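## Task

The stand's post is locked in one of its holes by a spring-loaded pin with a pull knob; once the pin is out, the post falls unless something supports it. Lift the post three holes up (roughly 8 cm) and lock it there with the pin. Letting the post fall fails the task, and lowering it quickly can fail it too, even while it is held. When finished, release everything and move the robots away. Neither robot may tip over or be left leaning.

## Robot and tools

Robots. Two identical Hello Robot Stretch 4 units, r1 and r2. Each has an omni-wheel base, a lift that slides up a mast, a telescoping arm reaching forward from the lift, a wrist with yaw, pitch and roll joints, and a two-finger gripper. Each carries four cameras: head (centre), head_left, head_right and wrist. A robot stands about 1.6 m tall and its base rim lies within 0.23 m of its base origin.

Frames. Every robot reports in its own base frame: origin on the floor under the base centre, x ahead, y to the left, z up. hand_pose (point between the open fingertips, link pinch) is given in this frame and may be a little off. The odometry frame is the base frame as it was at scene start. No reading tells one robot where the other is; only images, lidar_m and wrist_depth_mm show that.

execute_actions(actions, cameras). actions is a list with a single action object, or empty to just get state and pictures. The action object has one entry per robot, keyed "r1" and/or "r2"; each entry is that robot's own set of commands. Inside it:
- base: exactly one of {"translate_m": d} (drive straight, metres, + forward, -2 to 2), {"strafe_m": d} (slide sideways, metres, + left, -2 to 2), {"rotate_rad": d} (turn in place, radians, + counter-clockwise seen from above, -3.2 to 3.2). These are offsets from where the base last measured itself, not destinations.
- joints: absolute targets by name in the robot's joint space. lift_m 0 to 1.2 m; arm_m 0 to 0.55 m extension; wrist_yaw_rad -1.134 to 4.276 (0 ahead, + left, 3.14 stowed back, above 3.4 the arm may be in the way); wrist_pitch_rad -1.117 to 4.259 (0 level, 1.57 pointing down); wrist_roll_rad -1.117 to 4.259 (0 fingers side by side at equal height, + clockwise viewed from behind); gripper_m -0.038 to 0.141 m gap between fingertips (negative means fingers squeeze each other). Counted as reached within 0.004 for lift, arm and gripper, 0.02 for yaw and roll, 0.05 for pitch. Targets past a joint's range are clipped and flagged; any other bad value or unknown key rejects the whole call and nothing moves.
- pace: "slow", "default", "fast" or "max" (base up to 0.1/0.3/0.4/0.6 m/s and 1/2/3/4 rad/s; with the lift above 0.2 m the base is slowed further, down to 0.3 m/s and 1 rad/s at 1.2 m).
- contact_limits: {"arm_m": x}, x from 0 (stops at the lightest touch) to 0.75 (firmest), default 0.5.
- end_of_arm: "enable_torque", sent by itself, revives wrist or gripper motors that shut off.
All motions in an action begin together and may end at different moments; one action lasts at most 15 s. A joint or base you omit can keep driving toward an older target.
cameras: list of names (r1_head_camera, r1_head_left_camera, r1_head_right_camera, r1_wrist_camera and the r2 equivalents, or "all"). Omitted or null means all; [] means none. The pictures line gives the image order.

wait(seconds, 0 to 10): time passes with no new command; returns state and images.
zoom_image(camera, region [x0, y0, x1, y1] in pixels, origin top-left, at most 504 by 504): a closer look at that camera's most recent full image.
read_manual(section "licences"): licence text only, no motion.
finished_scene(scene 1 or 2): closes the scene permanently; its result says whether the goal was met and gives the next scene's task. The goal must already hold and keep holding.

Results. base_status and joint_status: "done" (for the base, wheels turned the commanded amount even if they slipped); "off_target" (rested short and may still push); "contact_stop_at_<key>" (blocked; that part goes slack, a loaded lift can sink); "limit_stop_at_<name>", e.g. tilt (leaning over 6 degrees, lift, arm and wheels slack) or own_body (self-collision guard); "time_out"; "torque_fault" (wrist or gripper motor overloaded and went limp until enable_torque). on_its_own covers things this call did not command; "held at" is the held target, not the position. lidar_m: 12 distances in metres from the base origin, 30 degree sectors starting straight ahead and going counter-clockwise (4th left, 7th behind, 10th right); "-" means nothing seen or closer than 0.25 m. wrist_depth_mm: 7 by 7 grid of median depths, 100 to 2000 mm, read from top-left. base_odometry counts wheel turns; if turned_by_wheels and turned_by_imu differ by more than about 0.1 rad, the base slipped or hit something. base_tilt is in degrees (forward, right positive) with a fixed bias up to 1.5. motor_effort is percent of maximum, peak in brackets, positive toward larger joint values. If one call reports a stop, later motion calls in that same reply are skipped.

Gripping. Command gripper_m smaller than the object's width; going lower squeezes harder and draws the object toward the wrist. Neither the gripper reading nor "done" proves a hold; a firm grip shows as a clear gripper_m effort change, and a load in a level gripper shifts wrist_pitch effort.

Avoid. Keep the post supported the whole time the pin is out, and only ever lower it gently. Robots pressing against each other ends the run, and no line reports such contact; once bases touch, even millimetres more is too much. The two robots' travel can differ by up to 3 cm per metre. Don't drive or turn holding over 1 kg with arm_m above 0.2, especially at fast paces; strong pushes with a high gripper can also tip a robot. Don't overload the wrist (around 2 kg in a level gripper, or ramming the gripper with base or arm). If fingertips jam on a surface, raise the lift. Tilting the gripper up (pitch below -0.2) while rolled (roll below -0.4 or above 4) risks self-collision stops. To unfold at the start, send lift_m 0.4 with wrist_yaw_rad 0 together.

Each tool is called as a command line: name --argument value for each argument, lists and objects as JSON in quotes; but a table of rows of numbers goes row by row, as --pt "numbers of a row", without its own name.

## Session

I'll start by looking at the scene.

execute_actions --actions '[]'

Scene clock: 0.00 s.
r1.base_odometry: x=+0.000 y=+0.000 heading=+0.000 (m, m, rad; r1's odometry frame)
r1.turned_by_wheels: +0.000 (rad since the last result)
r1.turned_by_imu: +0.000 (rad since the last result)
r1.base_tilt: forward=+0.4 right=+0.8 (deg)
r1.lidar_m: 1.02 1.09 1.25 1.17 1.18 1.58 3.66 2.68 3.73 3.53 1.64 1.12
r1.base_status: not commanded
r1.joint_positions: lift_m=+0.137 arm_m=+0.001 wrist_yaw_rad=+3.224 wrist_pitch_rad=-0.017 wrist_roll_rad=+0.006 gripper_m=+0.057
r1.joint_status: not commanded
r1.motor_effort: lift_m=+21 arm_m=+0 wrist_yaw_rad=-2 wrist_pitch_rad=-7 wrist_roll_rad=+1 gripper_m=-3 wheel_0=+0 wheel_1=+0 wheel_2=+0 (%)
r1.hand_pose: x=-0.1225 y=+0.0634 z=+0.3200 quat_wxyz=(-0.041, +0.008, +0.003, +0.999) (m; r1's base frame)
r1.wrist_depth_mm: - 109 132 - - - 1576 / - 108 132 - - - 1537 / - 114 134 - - - 1576 / 137 136 273 - - - 1576 / 226 1983 1983 - - - 1618 / 228 1008 197 1060 202 1205 1229 / 229 723 809 - 809 768 820
r2.base_odometry: x=+0.000 y=+0.000 heading=+0.000 (m, m, rad; r2's odometry frame)
r2.turned_by_wheels: +0.000 (rad since the last result)
r2.turned_by_imu: +0.000 (rad since the last result)
r2.base_tilt: forward=-0.2 right=-0.4 (deg)
r2.lidar_m: 3.37 1.56 1.20 1.18 1.26 1.38 1.35 1.44 2.08 4.12 4.45 3.44
r2.base_status: not commanded
r2.joint_positions: lift_m=+0.225 arm_m=+0.000 wrist_yaw_rad=+3.170 wrist_pitch_rad=-0.004 wrist_roll_rad=-0.010 gripper_m=+0.057
r2.joint_status: not commanded
r2.motor_effort: lift_m=+19 arm_m=+0 wrist_yaw_rad=+1 wrist_pitch_rad=-7 wrist_roll_rad=-1 gripper_m=-3 wheel_0=+0 wheel_1=+0 wheel_2=+0 (%)
r2.hand_pose: x=-0.1196 y=+0.0791 z=+0.4043 quat_wxyz=(-0.014, +0.002, -0.005, +1.000) (m; r2's base frame)
r2.wrist_depth_mm: - 139 1537 1537 1464 1464 1464 / - 117 144 1537 1464 1430 1464 / - 118 148 1499 1464 1464 1430 / 113 137 193 1499 1464 1464 1430 / 226 1537 1537 1499 1430 1430 1397 / 1537 1537 210 1499 215 1397 1397 / 1118 976 1042 155 1042 1160 1229
pictures: r1_head_camera, r1_head_left_camera, r1_head_right_camera, r1_wrist_camera, r2_head_camera, r2_head_left_camera, r2_head_right_camera, r2_wrist_camera
Images, in order (width x height): r1_head_camera 420x560, r1_head_left_camera 420x672, r1_head_right_camera 420x672, r1_wrist_camera 616x392, r2_head_camera 420x560, r2_head_left_camera 420x672, r2_head_right_camera 420x672, r2_wrist_camera 616x392.

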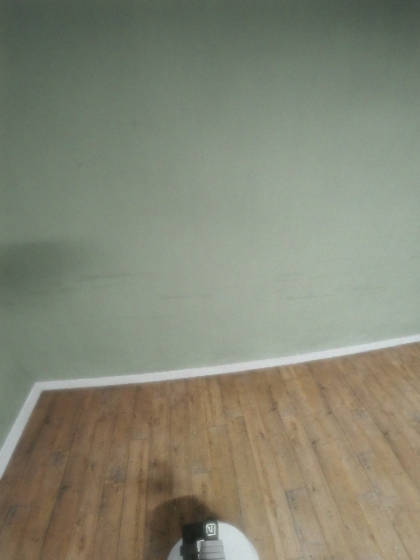

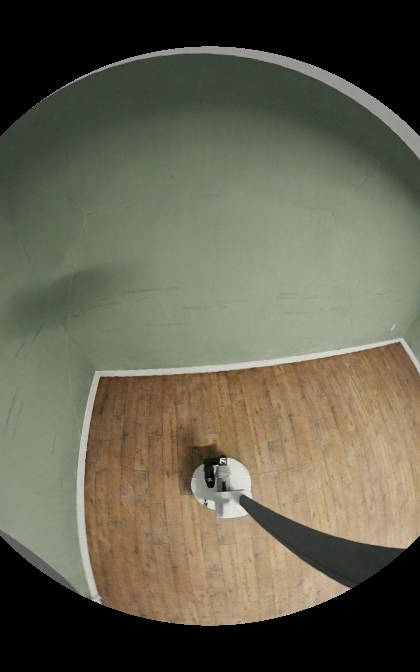

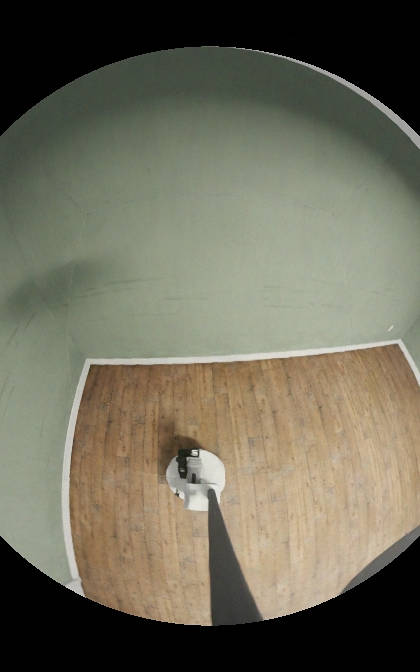

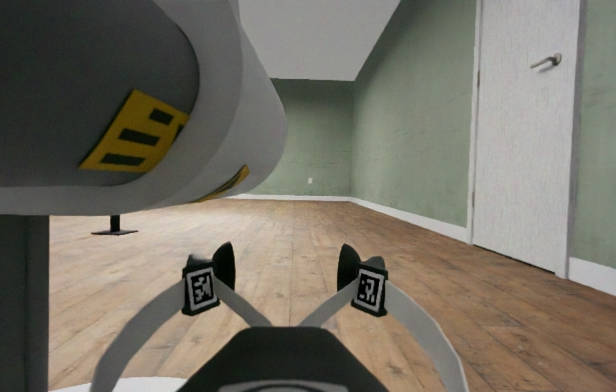

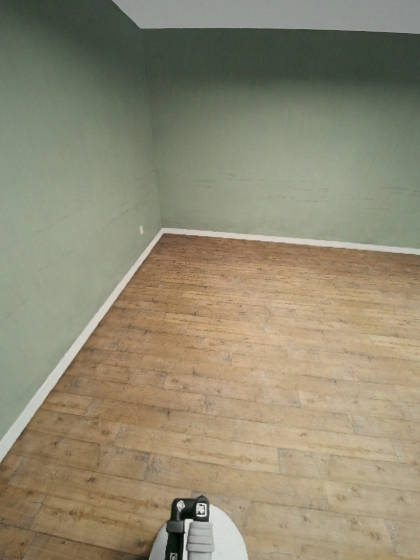

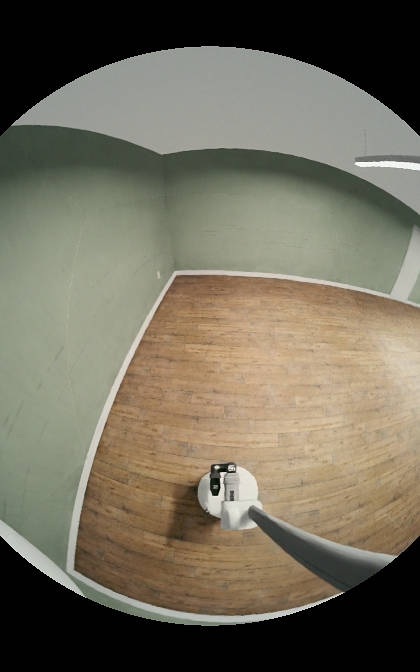

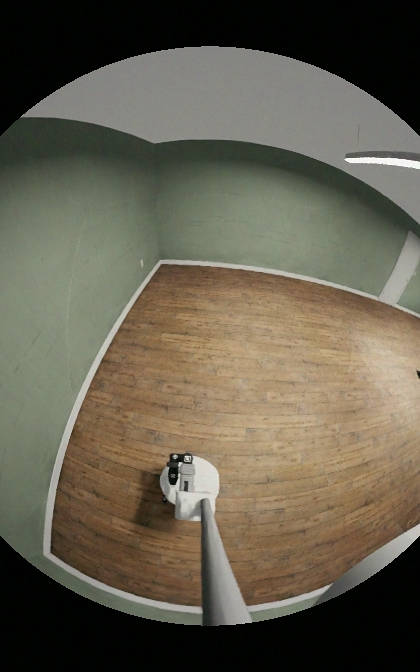

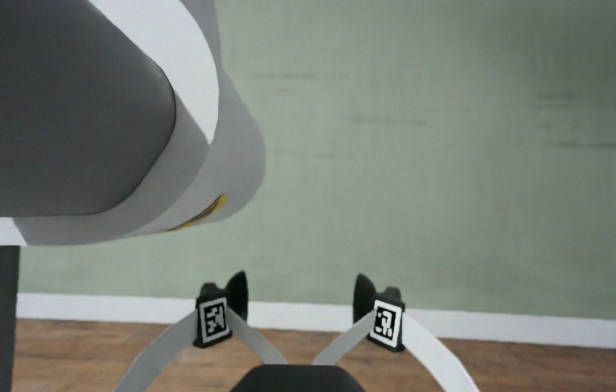

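execute_actions --actions '[{"r1": {"base": {"rotate_rad": -2.6}, "joints": {"lift_m": 0.4, "wrist_yaw_rad": 0}, "pace": "fast"}, "r2": {"base": {"rotate_rad": -1.5}, "joints": {"lift_m": 0.4, "wrist_yaw_rad": 0}, "pace": "fast"}}]'

Scene clock: 3.80 s.
r1.base_odometry: x=+0.000 y=+0.000 heading=-2.600 (m, m, rad; r1's odometry frame)
r1.turned_by_wheels: -2.600 (rad since the last result)
r1.turned_by_imu: -2.651 (rad since the last result)
r1.base_tilt: forward=+0.4 right=+0.8 (deg)
r1.lidar_m: 2.65 3.75 3.52 1.63 1.12 1.01 1.06 1.28 1.18 1.20 1.63 3.71
r1.base_status: done
r1.joint_positions: lift_m=+0.400 arm_m=+0.001 wrist_yaw_rad=+0.000 wrist_pitch_rad=-0.017 wrist_roll_rad=+0.006 gripper_m=+0.057
r1.joint_status: all done
r1.motor_effort: lift_m=+23(27) arm_m=+0(0) wrist_yaw_rad=-2(6) wrist_pitch_rad=-6(7) wrist_roll_rad=+1(1) gripper_m=-3(5) wheel_0=+0(9) wheel_1=-1(12) wheel_2=-2(10) (%)
r1.hand_pose: x=+0.4607 y=-0.0873 z=+0.5829 quat_wxyz=(+1.000, +0.003, -0.008, +0.000) (m; r1's base frame)
r1.wrist_depth_mm: - - - - - - - / - - - - - - - / - - - - - - - / - - - - - - - / - - - - - - - / 1808 1756 197 1756 202 - - / 1308 1229 1366 - 1336 1308 1430
r2.base_odometry: x=+0.000 y=+0.000 heading=-1.500 (m, m, rad; r2's odometry frame)
r2.turned_by_wheels: -1.500 (rad since the last result)
r2.turned_by_imu: -1.492 (rad since the last result)
r2.base_tilt: forward=-0.2 right=-0.4 (deg)
r2.lidar_m: 4.11 4.23 3.43 3.01 1.48 1.20 1.19 1.31 1.34 1.33 1.49 2.27
r2.base_status: done
r2.joint_positions: lift_m=+0.400 arm_m=+0.000 wrist_yaw_rad=+0.001 wrist_pitch_rad=-0.004 wrist_roll_rad=-0.010 gripper_m=+0.057
r2.joint_status: all done
r2.motor_effort: lift_m=+22(24) arm_m=+0(0) wrist_yaw_rad=-2(6) wrist_pitch_rad=-6(7) wrist_roll_rad=-1(0) gripper_m=-4(3) wheel_0=+1(7) wheel_1=+1(11) wheel_2=+0(9) (%)
r2.hand_pose: x=+0.4599 y=-0.0872 z=+0.5790 quat_wxyz=(+1.000, -0.005, -0.002, +0.000) (m; r2's base frame)
r2.wrist_depth_mm: - - - - - - - / - - - - - - - / - - - - - - - / - - - - - - - / - - - - - - - / - - 211 - 214 - - / 1464 1366 1430 149 1397 1661 1661
pictures: r1_head_camera, r1_head_left_camera, r1_head_right_camera, r1_wrist_camera, r2_head_camera, r2_head_left_camera, r2_head_right_camera, r2_wrist_camera
camera_calibration (this result's frames):
r1_wrist_camera: T_world_to_cam=[[-0.021915, -0.999637, 0.01568, -0.0905701], [-0.0301355, -0.0150161, -0.999433, 0.638547], [0.999306, -0.0223751, -0.0297955, -0.211758], [0, 0, 0, 1]] pos_world=[0.228869, -0.0856868, 0.633296]
r2_wrist_camera: T_world_to_cam=[[-0.0335126, -0.998751, 0.0370647, -0.104373], [0.0164194, -0.0376307, -0.999157, 0.631949], [0.999303, -0.0328757, 0.01766, -0.251937], [0, 0, 0, 1]] pos_world=[0.237887, -0.0887449, 0.639734]
Images, in order (width x height): r1_head_camera 420x560, r1_head_left_camera 420x672, r1_head_right_camera 420x672, r1_wrist_camera 616x392, r2_head_camera 420x560, r2_head_left_camera 420x672, r2_head_right_camera 420x672, r2_wrist_camera 616x392.

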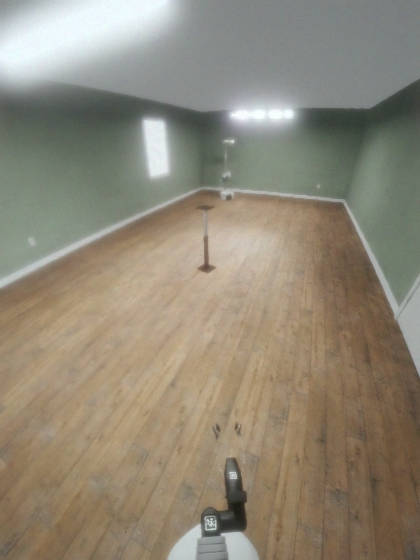

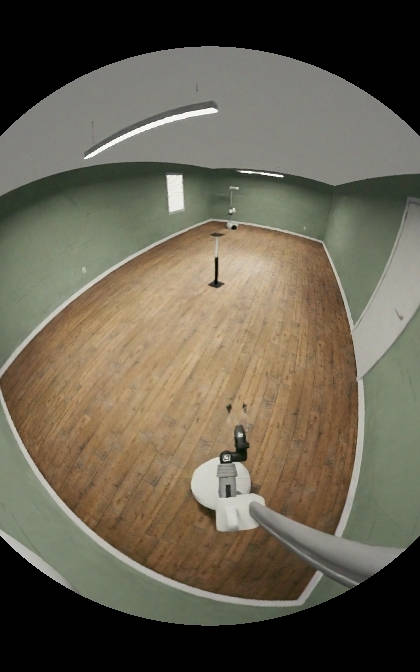

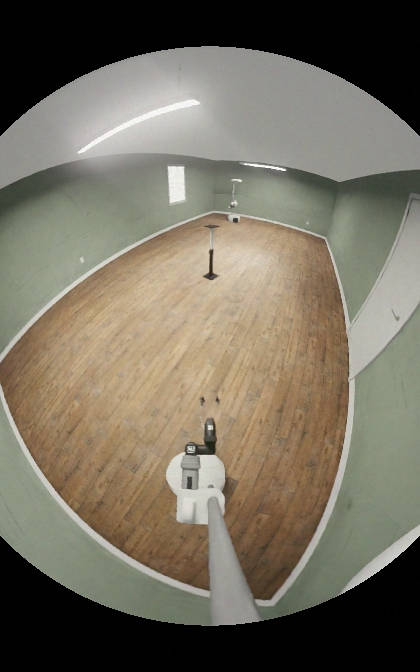

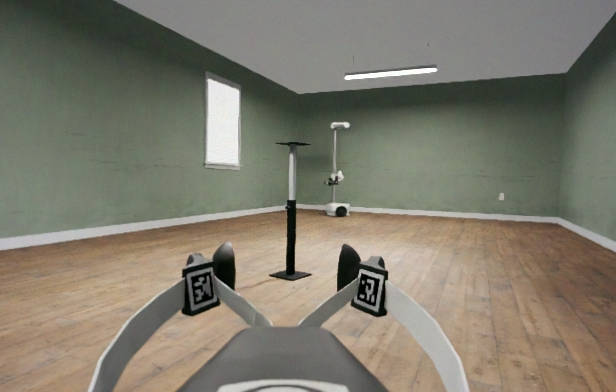

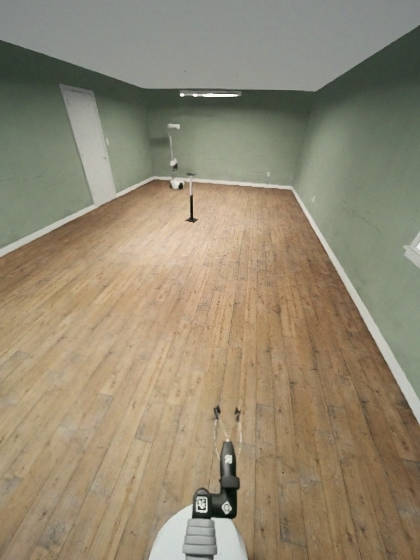

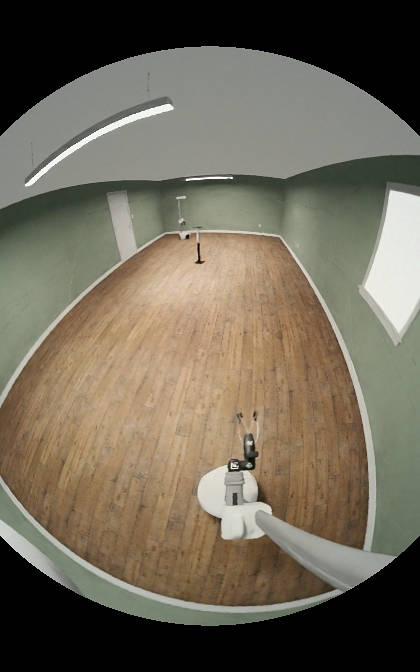

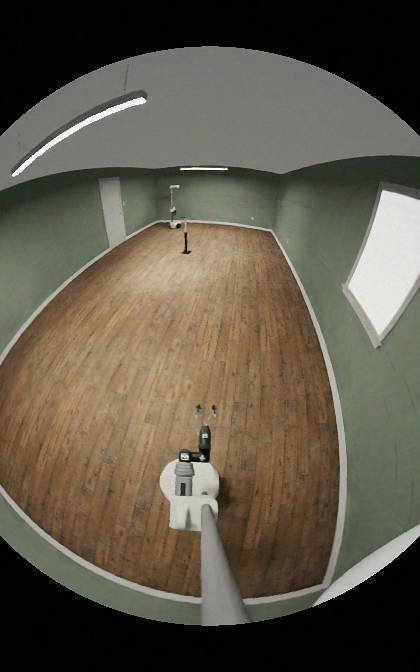

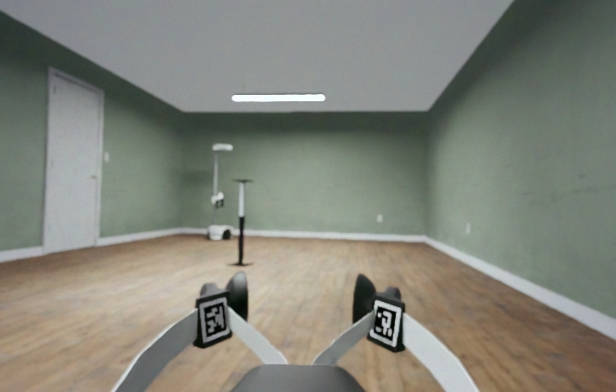

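Both robots now see the stand. Zooming in to find the knob.

zoom_image --camera "r1_wrist_camera" --region '[250, 130, 340, 290]'

zoom_image --camera "r2_wrist_camera" --region '[200, 165, 290, 275]'

zoom_image --camera "r1_head_camera" --region '[170, 190, 250, 290]'

Region (250, 130, 340, 290) of r1_wrist_camera's 616x392 image, scaled by 3.150; it fills the left 284 columns of this view, and the rest is white.

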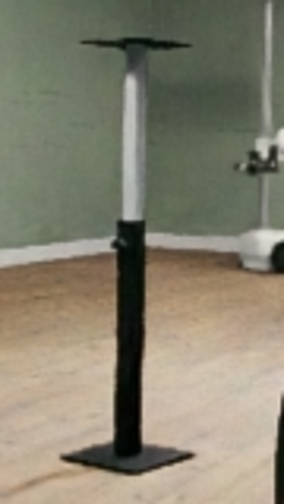

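Region (200, 165, 290, 275) of r2_wrist_camera's 616x392 image, scaled by 4.582; it fills the left 412 columns of this view, and the rest is white.

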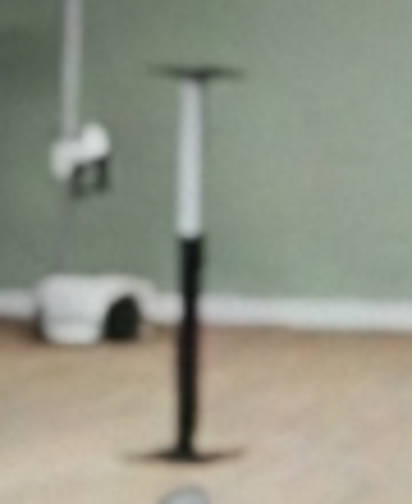

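Region (170, 190, 250, 290) of r1_head_camera's 420x560 image, scaled by 5.040, with more detail than that image has; it fills the left 403 columns of this view, and the rest is white.

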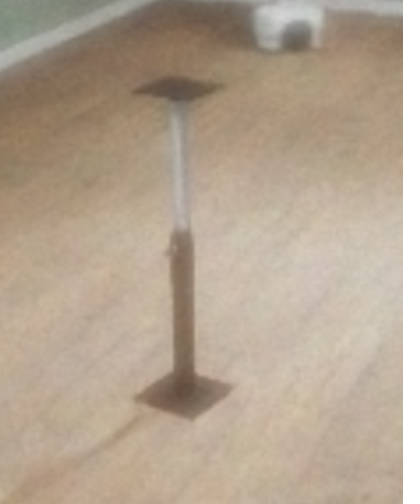

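execute_actions --actions '[{"r1": {"base": {"translate_m": 1.7}, "joints": {"lift_m": 0.27}, "pace": "max"}, "r2": {"base": {"translate_m": 2.0}, "joints": {"lift_m": 0.2}, "pace": "max"}}]' --cameras '["r1_head_camera", "r1_wrist_camera", "r2_head_camera", "r2_wrist_camera"]'

Scene clock: 15.13 s.
r1.base_odometry: x=-1.457 y=-0.877 heading=-2.600 (m, m, rad; r1's odometry frame)
r1.turned_by_wheels: +0.000 (rad since the last result)
r1.turned_by_imu: -0.011 (rad since the last result)
r1.base_tilt: forward=+0.3 right=+0.8 (deg)
r1.lidar_m: 0.89 2.97 2.79 2.85 2.73 2.55 2.61 2.06 1.88 1.95 2.57 5.84
r1.base_status: done
r1.joint_positions: lift_m=+0.270 arm_m=+0.001 wrist_yaw_rad=+0.000 wrist_pitch_rad=-0.017 wrist_roll_rad=+0.006 gripper_m=+0.057
r1.joint_status: all done
r1.motor_effort: lift_m=+21(22) arm_m=+0(0) wrist_yaw_rad=-3(2) wrist_pitch_rad=-7(8) wrist_roll_rad=+0(2) gripper_m=-4(4) wheel_0=+1(8) wheel_1=+1(8) wheel_2=+3(14) (%)
r1.hand_pose: x=+0.4606 y=-0.0874 z=+0.4531 quat_wxyz=(+1.000, +0.003, -0.008, +0.000) (m; r1's base frame)
r1.wrist_depth_mm: - - - - - - - / - - - - - - - / - - - - - - - / - - - - - - - / - - - 798 - - - / 1430 1336 197 788 200 1537 1618 / 1042 976 1118 - 1078 1042 1098
r2.base_odometry: x=+0.142 y=-1.995 heading=-1.500 (m, m, rad; r2's odometry frame)
r2.turned_by_wheels: +0.000 (rad since the last result)
r2.turned_by_imu: +0.000 (rad since the last result)
r2.base_tilt: forward=-0.2 right=-0.4 (deg)
r2.lidar_m: 2.07 3.81 3.12 3.08 3.40 3.20 3.17 2.07 1.64 1.61 1.80 2.80
r2.base_status: done
r2.joint_positions: lift_m=+0.200 arm_m=+0.000 wrist_yaw_rad=+0.000 wrist_pitch_rad=-0.004 wrist_roll_rad=-0.010 gripper_m=+0.057
r2.joint_status: all done
r2.motor_effort: lift_m=+19(18) arm_m=+0(0) wrist_yaw_rad=-1(2) wrist_pitch_rad=-7(7) wrist_roll_rad=-1(1) gripper_m=+0(2) wheel_0=-1(7) wheel_1=-1(8) wheel_2=+1(13) (%)
r2.hand_pose: x=+0.4598 y=-0.0874 z=+0.3792 quat_wxyz=(+1.000, -0.005, -0.002, +0.000) (m; r2's base frame)
r2.wrist_depth_mm: - - - - - - - / - - - - - - - / - - - - - - - / - - - - - - - / - - - - - - - / 1576 1618 211 1618 215 1708 1756 / 1042 917 976 149 960 1098 1118
pictures: r1_head_camera, r1_wrist_camera, r2_head_camera, r2_wrist_camera
camera_calibration (this result's frames):
r1_wrist_camera: T_world_to_cam=[[-0.0222667, -0.999629, 0.0156802, -0.088474], [-0.030149, -0.0150055, -0.999433, 0.508798], [0.999297, -0.0227268, -0.0298037, -0.215621], [0, 0, 0, 1]] pos_world=[0.228839, -0.0857067, 0.50347]
r2_wrist_camera: T_world_to_cam=[[-0.0339529, -0.998736, 0.0370656, -0.0968936], [0.0163793, -0.037638, -0.999157, 0.432349], [0.999289, -0.0333172, 0.0176365, -0.248398], [0, 0, 0, 1]] pos_world=[0.23785, -0.0887743, 0.439957]
Images, in order (width x height): r1_head_camera 420x560, r1_wrist_camera 616x392, r2_head_camera 420x560, r2_wrist_camera 616x392.

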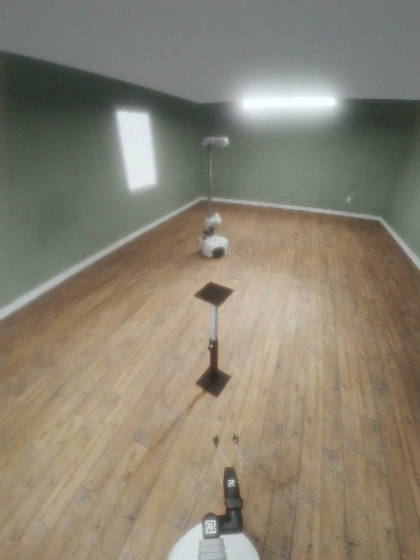

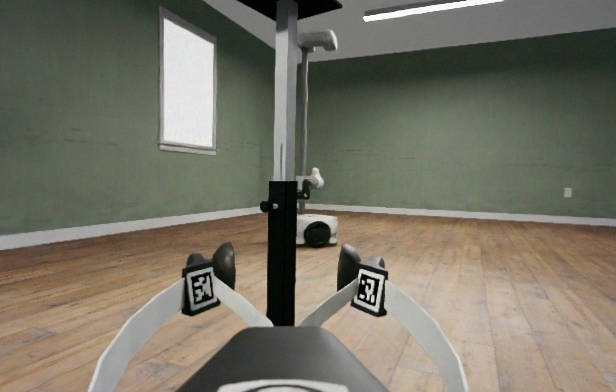

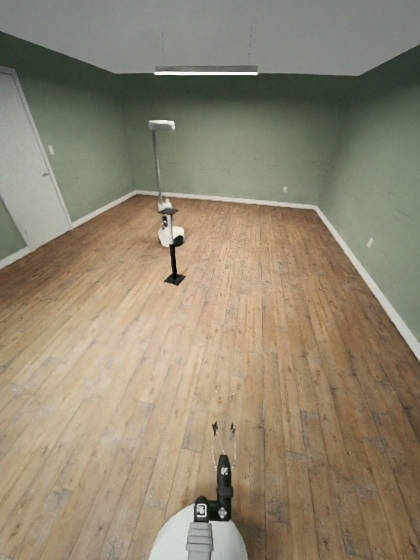

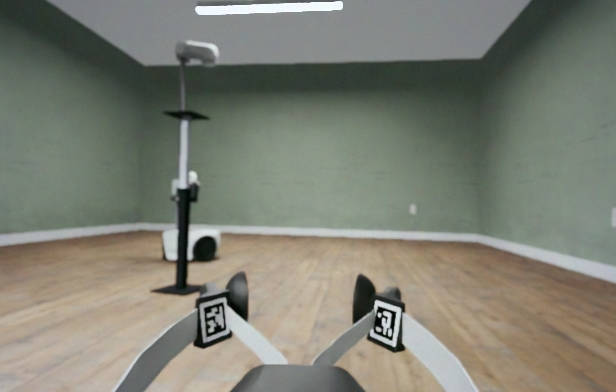

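zoom_image --camera "r1_wrist_camera" --region '[230, 120, 350, 250]'

zoom_image --camera "r1_head_camera" --region '[160, 270, 270, 410]'

zoom_image --camera "r2_head_camera" --region '[135, 195, 215, 295]'

Region (230, 120, 350, 250) of r1_wrist_camera's 616x392 image, scaled by 3.877; it fills the left 465 columns of this view, and the rest is white.

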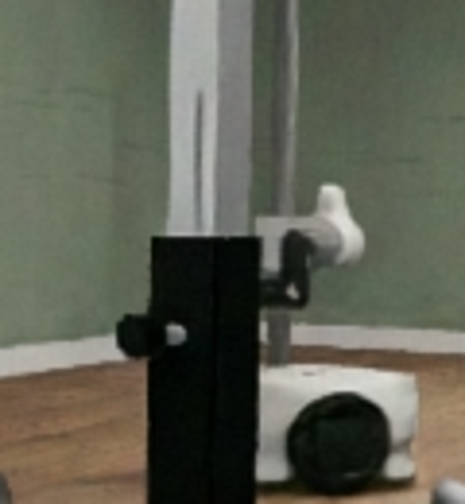

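Region (160, 270, 270, 410) of r1_head_camera's 420x560 image, scaled by 3.600, with more detail than that image has; it fills the left 396 columns of this view, and the rest is white.

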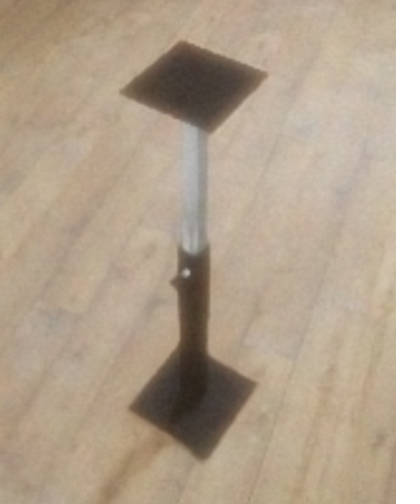

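Region (135, 195, 215, 295) of r2_head_camera's 420x560 image, scaled by 5.040, with more detail than that image has; it fills the left 403 columns of this view, and the rest is white.

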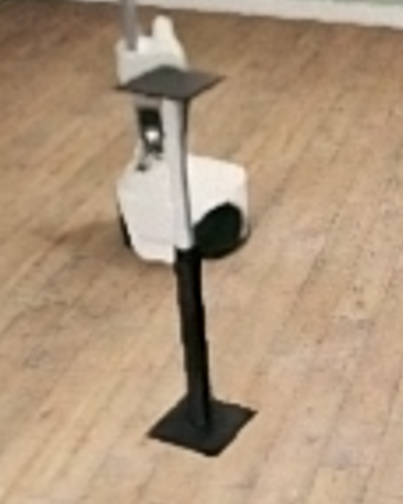

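execute_actions --actions '[{"r1": {"base": {"rotate_rad": -0.65}, "pace": "fast"}, "r2": {"base": {"rotate_rad": 0.5}, "pace": "fast"}}]' --cameras '[]'

execute_actions --actions '[{"r1": {"base": {"strafe_m": 0.67}, "joints": {"gripper_m": 0.08}, "pace": "fast"}, "r2": {"base": {"translate_m": 1.7}, "joints": {"lift_m": 0.58, "gripper_m": 0.1}, "pace": "max"}}]' --cameras '[]'

execute_actions --actions '[{"r1": {"base": {"translate_m": 0.14}, "pace": "fast"}, "r2": {"base": {"rotate_rad": -0.885}, "pace": "fast"}}]' --cameras '["r1_head_camera", "r1_wrist_camera", "r2_head_camera", "r2_wrist_camera"]'

Scene clock: 30.13 s.
r1.base_odometry: x=-1.457 y=-0.877 heading=+3.033 (m, m, rad; r1's odometry frame)
r1.turned_by_wheels: -0.650 (rad since the last result)
r1.turned_by_imu: -0.663 (rad since the last result)
r1.base_tilt: forward=+0.3 right=+0.8 (deg)
r1.lidar_m: 4.34 0.89 3.13 2.72 2.80 2.90 2.57 2.60 2.19 1.87 1.92 2.27
r1.base_status: done
r1.joint_positions: lift_m=+0.270 arm_m=+0.001 wrist_yaw_rad=+0.000 wrist_pitch_rad=-0.017 wrist_roll_rad=+0.006 gripper_m=+0.057
r1.joint_status: not commanded
r1.motor_effort: lift_m=+22(21) arm_m=+0(0) wrist_yaw_rad=-1(1) wrist_pitch_rad=-7(6) wrist_roll_rad=+2(2) gripper_m=-3(4) wheel_0=+0(9) wheel_1=-1(8) wheel_2=-2(10) (%)
r1.hand_pose: x=+0.4606 y=-0.0875 z=+0.4531 quat_wxyz=(+1.000, +0.003, -0.008, +0.000) (m; r1's base frame)
r1.wrist_depth_mm: - - - - - - - / - - - - - - - / - - - - - - - / - - - - - - 1983 / - - - - - - - / 1430 1366 197 1397 202 1537 1576 / 1025 960 1118 - 1078 1008 1098
r2.base_odometry: x=+0.142 y=-1.995 heading=-1.000 (m, m, rad; r2's odometry frame)
r2.turned_by_wheels: +0.500 (rad since the last result)
r2.turned_by_imu: +0.496 (rad since the last result)
r2.base_tilt: forward=-0.2 right=-0.4 (deg)
r2.lidar_m: 2.95 3.09 3.08 3.33 3.21 3.17 2.11 1.62 1.62 1.78 2.74 2.06
r2.base_status: done
r2.joint_positions: lift_m=+0.200 arm_m=+0.000 wrist_yaw_rad=+0.000 wrist_pitch_rad=-0.004 wrist_roll_rad=-0.010 gripper_m=+0.057
r2.joint_status: not commanded
r2.motor_effort: lift_m=+19(19) arm_m=+0(0) wrist_yaw_rad=+0(1) wrist_pitch_rad=-7(7) wrist_roll_rad=-1(1) gripper_m=-2(2) wheel_0=+0(8) wheel_1=+0(10) wheel_2=+0(10) (%)
r2.hand_pose: x=+0.4598 y=-0.0874 z=+0.3792 quat_wxyz=(+1.000, -0.005, -0.002, +0.000) (m; r2's base frame)
r2.wrist_depth_mm: - - - - - - - / - - - - - - - / - - - - - - - / - - - - - - - / - - - - - - - / 1537 1576 211 1661 215 1756 1808 / 1025 917 976 149 976 1098 1118
pictures: none
No camera images: the call's "cameras" was empty. Leave "cameras" out to get every camera's image.

Scene clock: 34.53 s.
r1.base_odometry: x=-1.529 y=-1.543 heading=+3.033 (m, m, rad; r1's odometry frame)
r1.turned_by_wheels: +0.000 (rad since the last result)
r1.turned_by_imu: -0.002 (rad since the last result)
r1.base_tilt: forward=+0.3 right=+0.8 (deg)
r1.lidar_m: 0.73 3.98 2.42 2.12 2.14 2.56 2.71 2.75 2.94 2.51 2.54 1.22
r1.base_status: done
r1.joint_positions: lift_m=+0.270 arm_m=+0.001 wrist_yaw_rad=+0.000 wrist_pitch_rad=-0.017 wrist_roll_rad=+0.006 gripper_m=+0.080
r1.joint_status: all done
r1.motor_effort: lift_m=+21(20) arm_m=+0(0) wrist_yaw_rad=-1(0) wrist_pitch_rad=-7(7) wrist_roll_rad=+3(2) gripper_m=-1(3) wheel_0=+1(13) wheel_1=-1(12) wheel_2=+1(1) (%)
r1.hand_pose: x=+0.4606 y=-0.0874 z=+0.4531 quat_wxyz=(+1.000, +0.003, -0.008, +0.000) (m; r1's base frame)
r1.wrist_depth_mm: - - - - - - - / - - - 1336 1255 - - / - - - - - - - / - - - - - - - / - - - 1336 - - - / 1499 1281 1281 603 200 1537 1618 / 1025 960 1098 - 1060 1008 1098
r2.base_odometry: x=+1.061 y=-3.425 heading=-1.000 (m, m, rad; r2's odometry frame)
r2.turned_by_wheels: +0.000 (rad since the last result)
r2.turned_by_imu: +0.001 (rad since the last result)
r2.base_tilt: forward=-0.1 right=-0.4 (deg)
r2.lidar_m: 2.54 2.07 2.03 2.23 3.39 4.54 3.46 2.72 2.67 2.91 0.61 4.19
r2.base_status: done
r2.joint_positions: lift_m=+0.580 arm_m=+0.000 wrist_yaw_rad=+0.000 wrist_pitch_rad=-0.004 wrist_roll_rad=-0.010 gripper_m=+0.100
r2.joint_status: all done
r2.motor_effort: lift_m=+20(21) arm_m=+0(0) wrist_yaw_rad=-1(0) wrist_pitch_rad=-7(7) wrist_roll_rad=-1(1) gripper_m=+1(2) wheel_0=+0(8) wheel_1=+0(10) wheel_2=+1(16) (%)
r2.hand_pose: x=+0.4598 y=-0.0874 z=+0.7592 quat_wxyz=(+1.000, -0.005, -0.002, +0.000) (m; r2's base frame)
r2.wrist_depth_mm: 1756 - - - - - - / 1756 - - - - - - / 1756 - - - - - - / 1756 - - - - - - / 1756 - - - - - - / 1808 1921 216 - 213 - - / 1708 1863 1863 151 1921 1983 -
pictures: none
No camera images: the call's "cameras" was empty. Leave "cameras" out to get every camera's image.

Scene clock: 36.00 s.
r1.base_odometry: x=-1.668 y=-1.528 heading=+3.034 (m, m, rad; r1's odometry frame)
r1.turned_by_wheels: +0.000 (rad since the last result)
r1.turned_by_imu: +0.000 (rad since the last result)
r1.base_tilt: forward=+0.4 right=+0.7 (deg)
r1.lidar_m: 0.60 4.02 2.47 2.16 2.15 2.60 2.86 2.88 2.89 2.53 2.53 1.36
r1.base_status: done
r1.joint_positions: lift_m=+0.270 arm_m=+0.001 wrist_yaw_rad=+0.000 wrist_pitch_rad=-0.017 wrist_roll_rad=+0.006 gripper_m=+0.080
r1.joint_status: not commanded
r1.motor_effort: lift_m=+21(21) arm_m=+0(0) wrist_yaw_rad=-2(1) wrist_pitch_rad=-6(7) wrist_roll_rad=+2(1) gripper_m=-4(3) wheel_0=+1(6) wheel_1=+1(5) wheel_2=+2(11) (%)
r1.hand_pose: x=+0.4606 y=-0.0874 z=+0.4531 quat_wxyz=(+1.000, +0.003, -0.008, +0.000) (m; r1's base frame)
r1.wrist_depth_mm: - - - 778 - - - / - - - 1255 - - - / - - - - - - - / - - - - - - - / - - - 1182 - - - / 1464 1255 1281 462 200 1576 1618 / 1025 991 1098 - 1078 1060 1098
r2.base_odometry: x=+1.061 y=-3.425 heading=-1.885 (m, m, rad; r2's odometry frame)
r2.turned_by_wheels: -0.885 (rad since the last result)
r2.turned_by_imu: -0.880 (rad since the last result)
r2.base_tilt: forward=-0.1 right=-0.5 (deg)
r2.lidar_m: 0.60 3.93 2.32 2.04 2.04 2.40 - 4.54 3.08 2.69 2.69 0.65
r2.base_status: done
r2.joint_positions: lift_m=+0.580 arm_m=+0.000 wrist_yaw_rad=+0.000 wrist_pitch_rad=-0.004 wrist_roll_rad=-0.010 gripper_m=+0.100
r2.joint_status: not commanded
r2.motor_effort: lift_m=+20(20) arm_m=+0(0) wrist_yaw_rad=+0(0) wrist_pitch_rad=-7(7) wrist_roll_rad=-1(1) gripper_m=+2(1) wheel_0=+2(7) wheel_1=+1(4) wheel_2=+0(8) (%)
r2.hand_pose: x=+0.4598 y=-0.0874 z=+0.7592 quat_wxyz=(+1.000, -0.005, -0.002, +0.000) (m; r2's base frame)
r2.wrist_depth_mm: - - - - - - - / - - - - - - - / - - - - - - - / - - - - - - - / - - - - - - - / - - 216 1118 213 - - / - 1863 1863 151 1921 1983 -
pictures: r1_head_camera, r1_wrist_camera, r2_head_camera, r2_wrist_camera
camera_calibration (this result's frames):
r1_wrist_camera: T_world_to_cam=[[-0.0223299, -0.999628, 0.0156804, -0.0884632], [-0.0301498, -0.0150039, -0.999433, 0.508798], [0.999296, -0.02279, -0.0298036, -0.215622], [0, 0, 0, 1]] pos_world=[0.228835, -0.0857103, 0.50347]
r2_wrist_camera: T_world_to_cam=[[-0.0341303, -0.99873, 0.0370634, -0.110945], [0.016436, -0.0376409, -0.999156, 0.811972], [0.999282, -0.0334923, 0.0176999, -0.25515], [0, 0, 0, 1]] pos_world=[0.237834, -0.0887859, 0.819915]
Images, in order (width x height): r1_head_camera 420x560, r1_wrist_camera 616x392, r2_head_camera 420x560, r2_wrist_camera 616x392.

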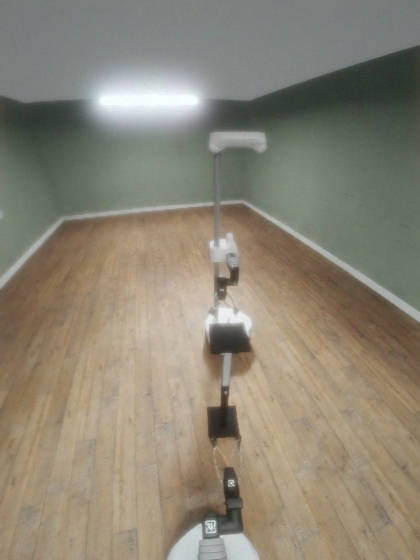

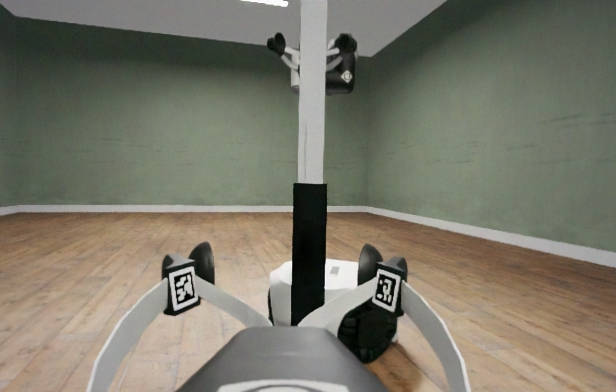

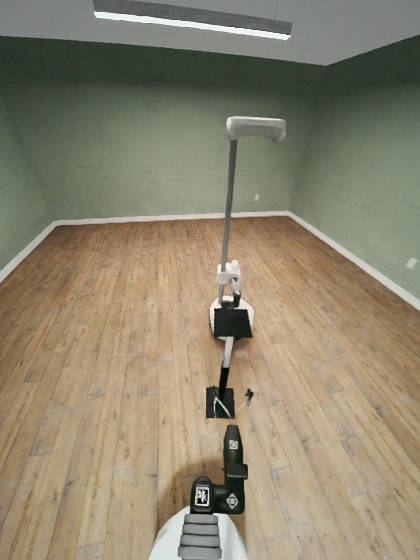

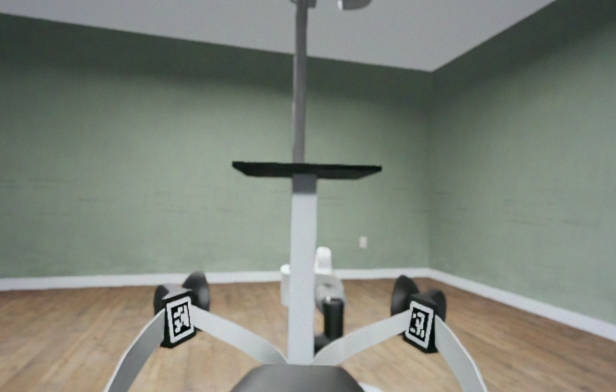

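zoom_image --camera "r1_wrist_camera" --region '[240, 110, 390, 330]'

zoom_image --camera "r1_head_camera" --region '[170, 300, 290, 500]'

zoom_image --camera "r2_head_camera" --region '[170, 280, 290, 470]'

zoom_image --camera "r2_wrist_camera" --region '[140, 140, 460, 392]'

Region (240, 110, 390, 330) of r1_wrist_camera's 616x392 image, scaled by 2.291; it fills the left 344 columns of this view, and the rest is white.

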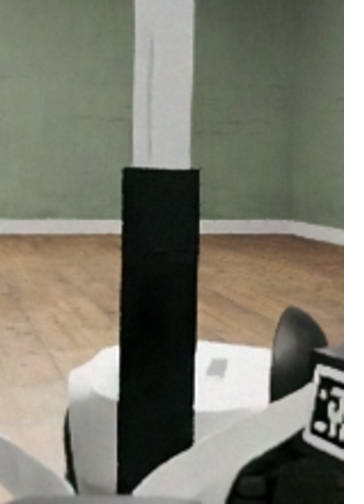

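Region (170, 300, 290, 500) of r1_head_camera's 420x560 image, scaled by 2.520, with more detail than that image has; it fills the left 302 columns of this view, and the rest is white.

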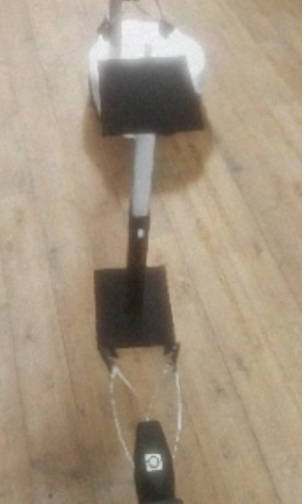

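Region (170, 280, 290, 470) of r2_head_camera's 420x560 image, scaled by 2.653, with more detail than that image has; it fills the left 318 columns of this view, and the rest is white.

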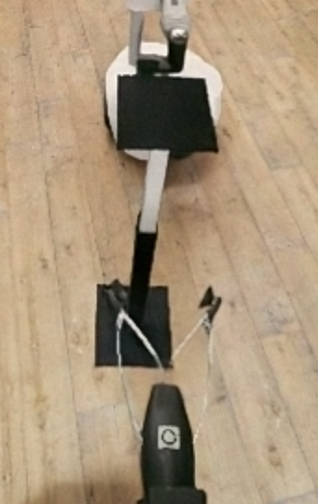

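Region (140, 140, 460, 392) of r2_wrist_camera's 616x392 image, scaled by 1.575; it fills the top 397 rows of this view, and the rest is white.

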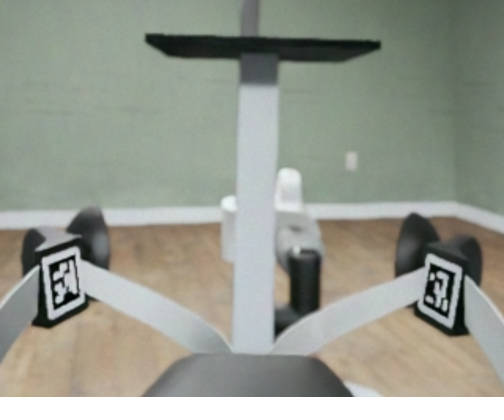

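zoom_image --camera "r1_wrist_camera" --region '[280, 200, 340, 280]'

zoom_image --camera "r1_head_camera" --region '[200, 370, 250, 450]'

Region (280, 200, 340, 280) of r1_wrist_camera's 616x392 image, scaled by 6.300; it fills the left 378 columns of this view, and the rest is white.

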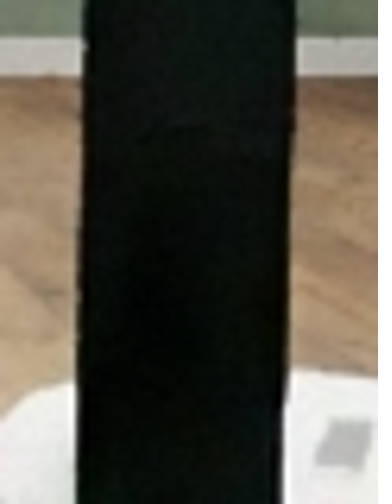

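Region (200, 370, 250, 450) of r1_head_camera's 420x560 image, scaled by 6.300, with more detail than that image has; it fills the left 315 columns of this view, and the rest is white.

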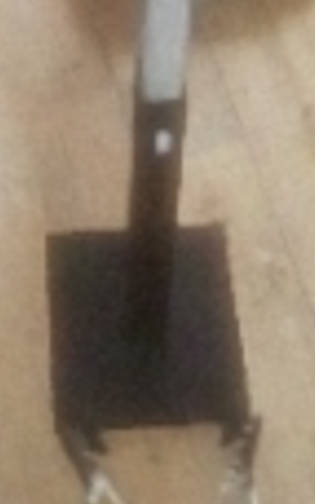

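execute_actions --actions '[{"r1": {"base": {"strafe_m": -0.024}, "joints": {"arm_m": 0.12}}, "r2": {"base": {"translate_m": 0.10}, "joints": {"lift_m": 0.63, "arm_m": 0.05}}}]' --cameras '["r1_head_camera", "r1_wrist_camera", "r2_head_camera", "r2_wrist_camera"]'

Scene clock: 46.63 s.
r1.base_odometry: x=-1.666 y=-1.504 heading=+3.034 (m, m, rad; r1's odometry frame)
r1.turned_by_wheels: +0.000 (rad since the last result)
r1.turned_by_imu: +0.000 (rad since the last result)
r1.base_tilt: forward=+0.4 right=+0.9 (deg)
r1.lidar_m: 0.59 4.03 2.49 2.18 2.20 2.63 2.86 2.86 2.87 2.47 2.52 1.23
r1.base_status: done
r1.joint_positions: lift_m=+0.270 arm_m=+0.118 wrist_yaw_rad=+0.000 wrist_pitch_rad=-0.017 wrist_roll_rad=+0.006 gripper_m=+0.080
r1.joint_status: all done
r1.motor_effort: lift_m=+21(21) arm_m=+9(8) wrist_yaw_rad=+0(1) wrist_pitch_rad=-6(7) wrist_roll_rad=+3(1) gripper_m=-2(4) wheel_0=+0(6) wheel_1=-1(8) wheel_2=+0(2) (%)
r1.hand_pose: x=+0.5778 y=-0.0874 z=+0.4531 quat_wxyz=(+1.000, +0.003, -0.008, +0.000) (m; r1's base frame)
r1.wrist_depth_mm: - - - 715 - - - / - - - - - - - / - - - - - - - / - - - 343 - - - / - - - 340 - - - / 1464 1255 960 340 202 1618 1618 / 1025 991 1078 - 854 1008 1098
r2.base_odometry: x=+1.030 y=-3.520 heading=-1.884 (m, m, rad; r2's odometry frame)
r2.turned_by_wheels: +0.000 (rad since the last result)
r2.turned_by_imu: -0.001 (rad since the last result)
r2.base_tilt: forward=-0.2 right=-0.5 (deg)
r2.lidar_m: 0.53 3.98 2.33 2.06 2.07 2.43 - 4.65 3.04 2.65 2.67 0.60
r2.base_status: done
r2.joint_positions: lift_m=+0.630 arm_m=+0.049 wrist_yaw_rad=+0.000 wrist_pitch_rad=-0.004 wrist_roll_rad=-0.010 gripper_m=+0.100
r2.joint_status: all done
r2.motor_effort: lift_m=+22(24) arm_m=+8(7) wrist_yaw_rad=+1(0) wrist_pitch_rad=-7(7) wrist_roll_rad=-1(1) gripper_m=-3(0) wheel_0=+1(6) wheel_1=+1(1) wheel_2=+1(8) (%)
r2.hand_pose: x=+0.5080 y=-0.0874 z=+0.8090 quat_wxyz=(+1.000, -0.005, -0.002, +0.000) (m; r2's base frame)
r2.wrist_depth_mm: - - - - - - - / - - - - - - - / - - - - - - - / - - - - - - - / - - - 1118 - - - / - - 216 1060 213 - - / - 1921 1983 151 1983 - -
pictures: r1_head_camera, r1_wrist_camera, r2_head_camera, r2_wrist_camera
camera_calibration (this result's frames):
r1_wrist_camera: T_world_to_cam=[[-0.0221938, -0.999631, 0.0156798, -0.0858864], [-0.0301263, -0.0150078, -0.999433, 0.512323], [0.9993, -0.0226536, -0.0297821, -0.332697], [0, 0, 0, 1]] pos_world=[0.345992, -0.0857026, 0.503471]
r2_wrist_camera: T_world_to_cam=[[-0.0341531, -0.998729, 0.0370633, -0.111141], [0.0164362, -0.0376412, -0.999156, 0.860924], [0.999281, -0.0335151, 0.0177009, -0.304167], [0, 0, 0, 1]] pos_world=[0.286002, -0.0887874, 0.8697]
Images, in order (width x height): r1_head_camera 420x560, r1_wrist_camera 616x392, r2_head_camera 420x560, r2_wrist_camera 616x392.

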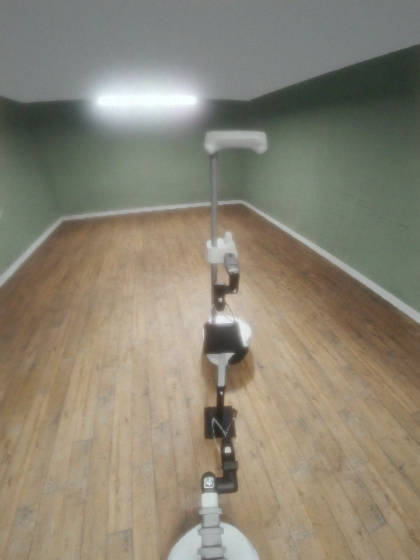

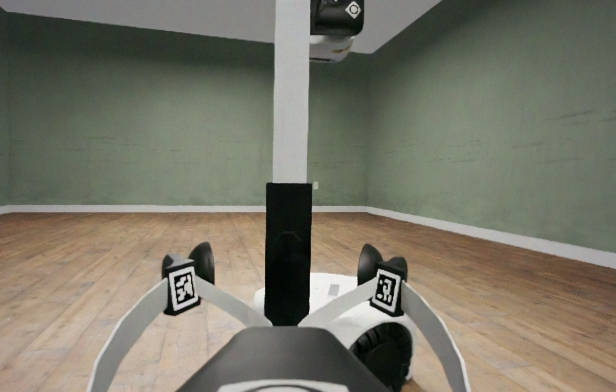

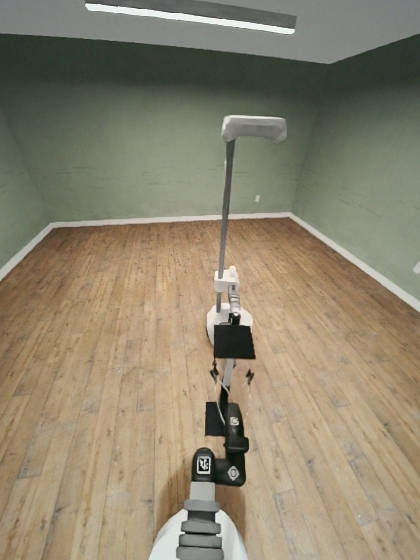

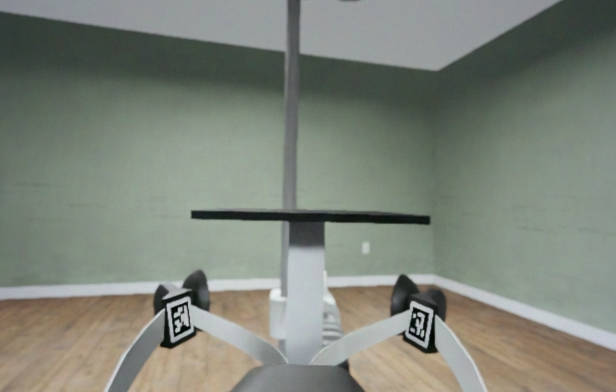

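zoom_image --camera "r1_wrist_camera" --region '[150, 170, 420, 340]'

zoom_image --camera "r1_wrist_camera" --region '[255, 210, 325, 290]'

zoom_image --camera "r2_wrist_camera" --region '[150, 180, 460, 392]'

Region (150, 170, 420, 340) of r1_wrist_camera's 616x392 image, scaled by 1.867; it fills the top 317 rows of this view, and the rest is white.

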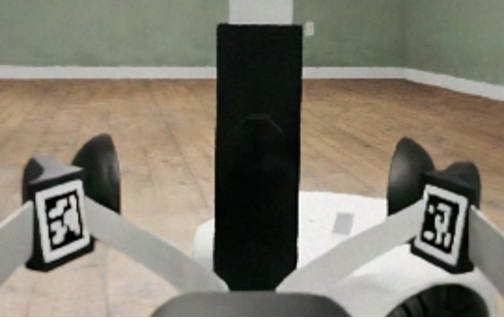

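Region (255, 210, 325, 290) of r1_wrist_camera's 616x392 image, scaled by 6.300; it fills the left 441 columns of this view, and the rest is white.

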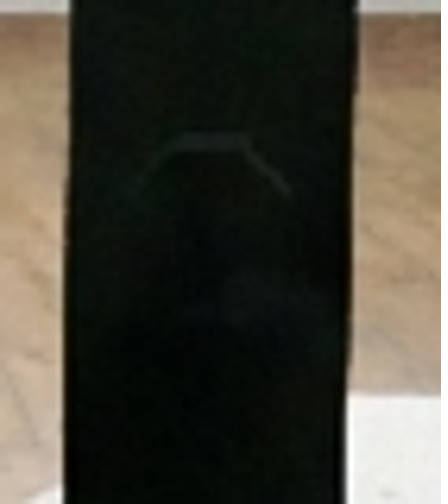

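Region (150, 180, 460, 392) of r2_wrist_camera's 616x392 image, scaled by 1.626; it fills the top 345 rows of this view, and the rest is white.

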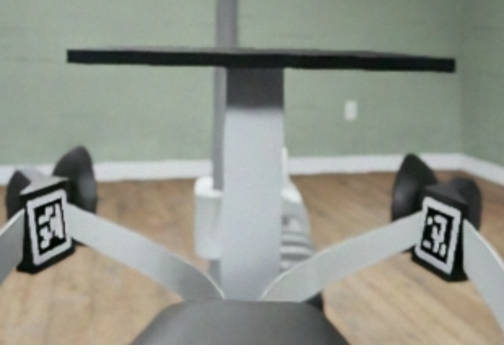

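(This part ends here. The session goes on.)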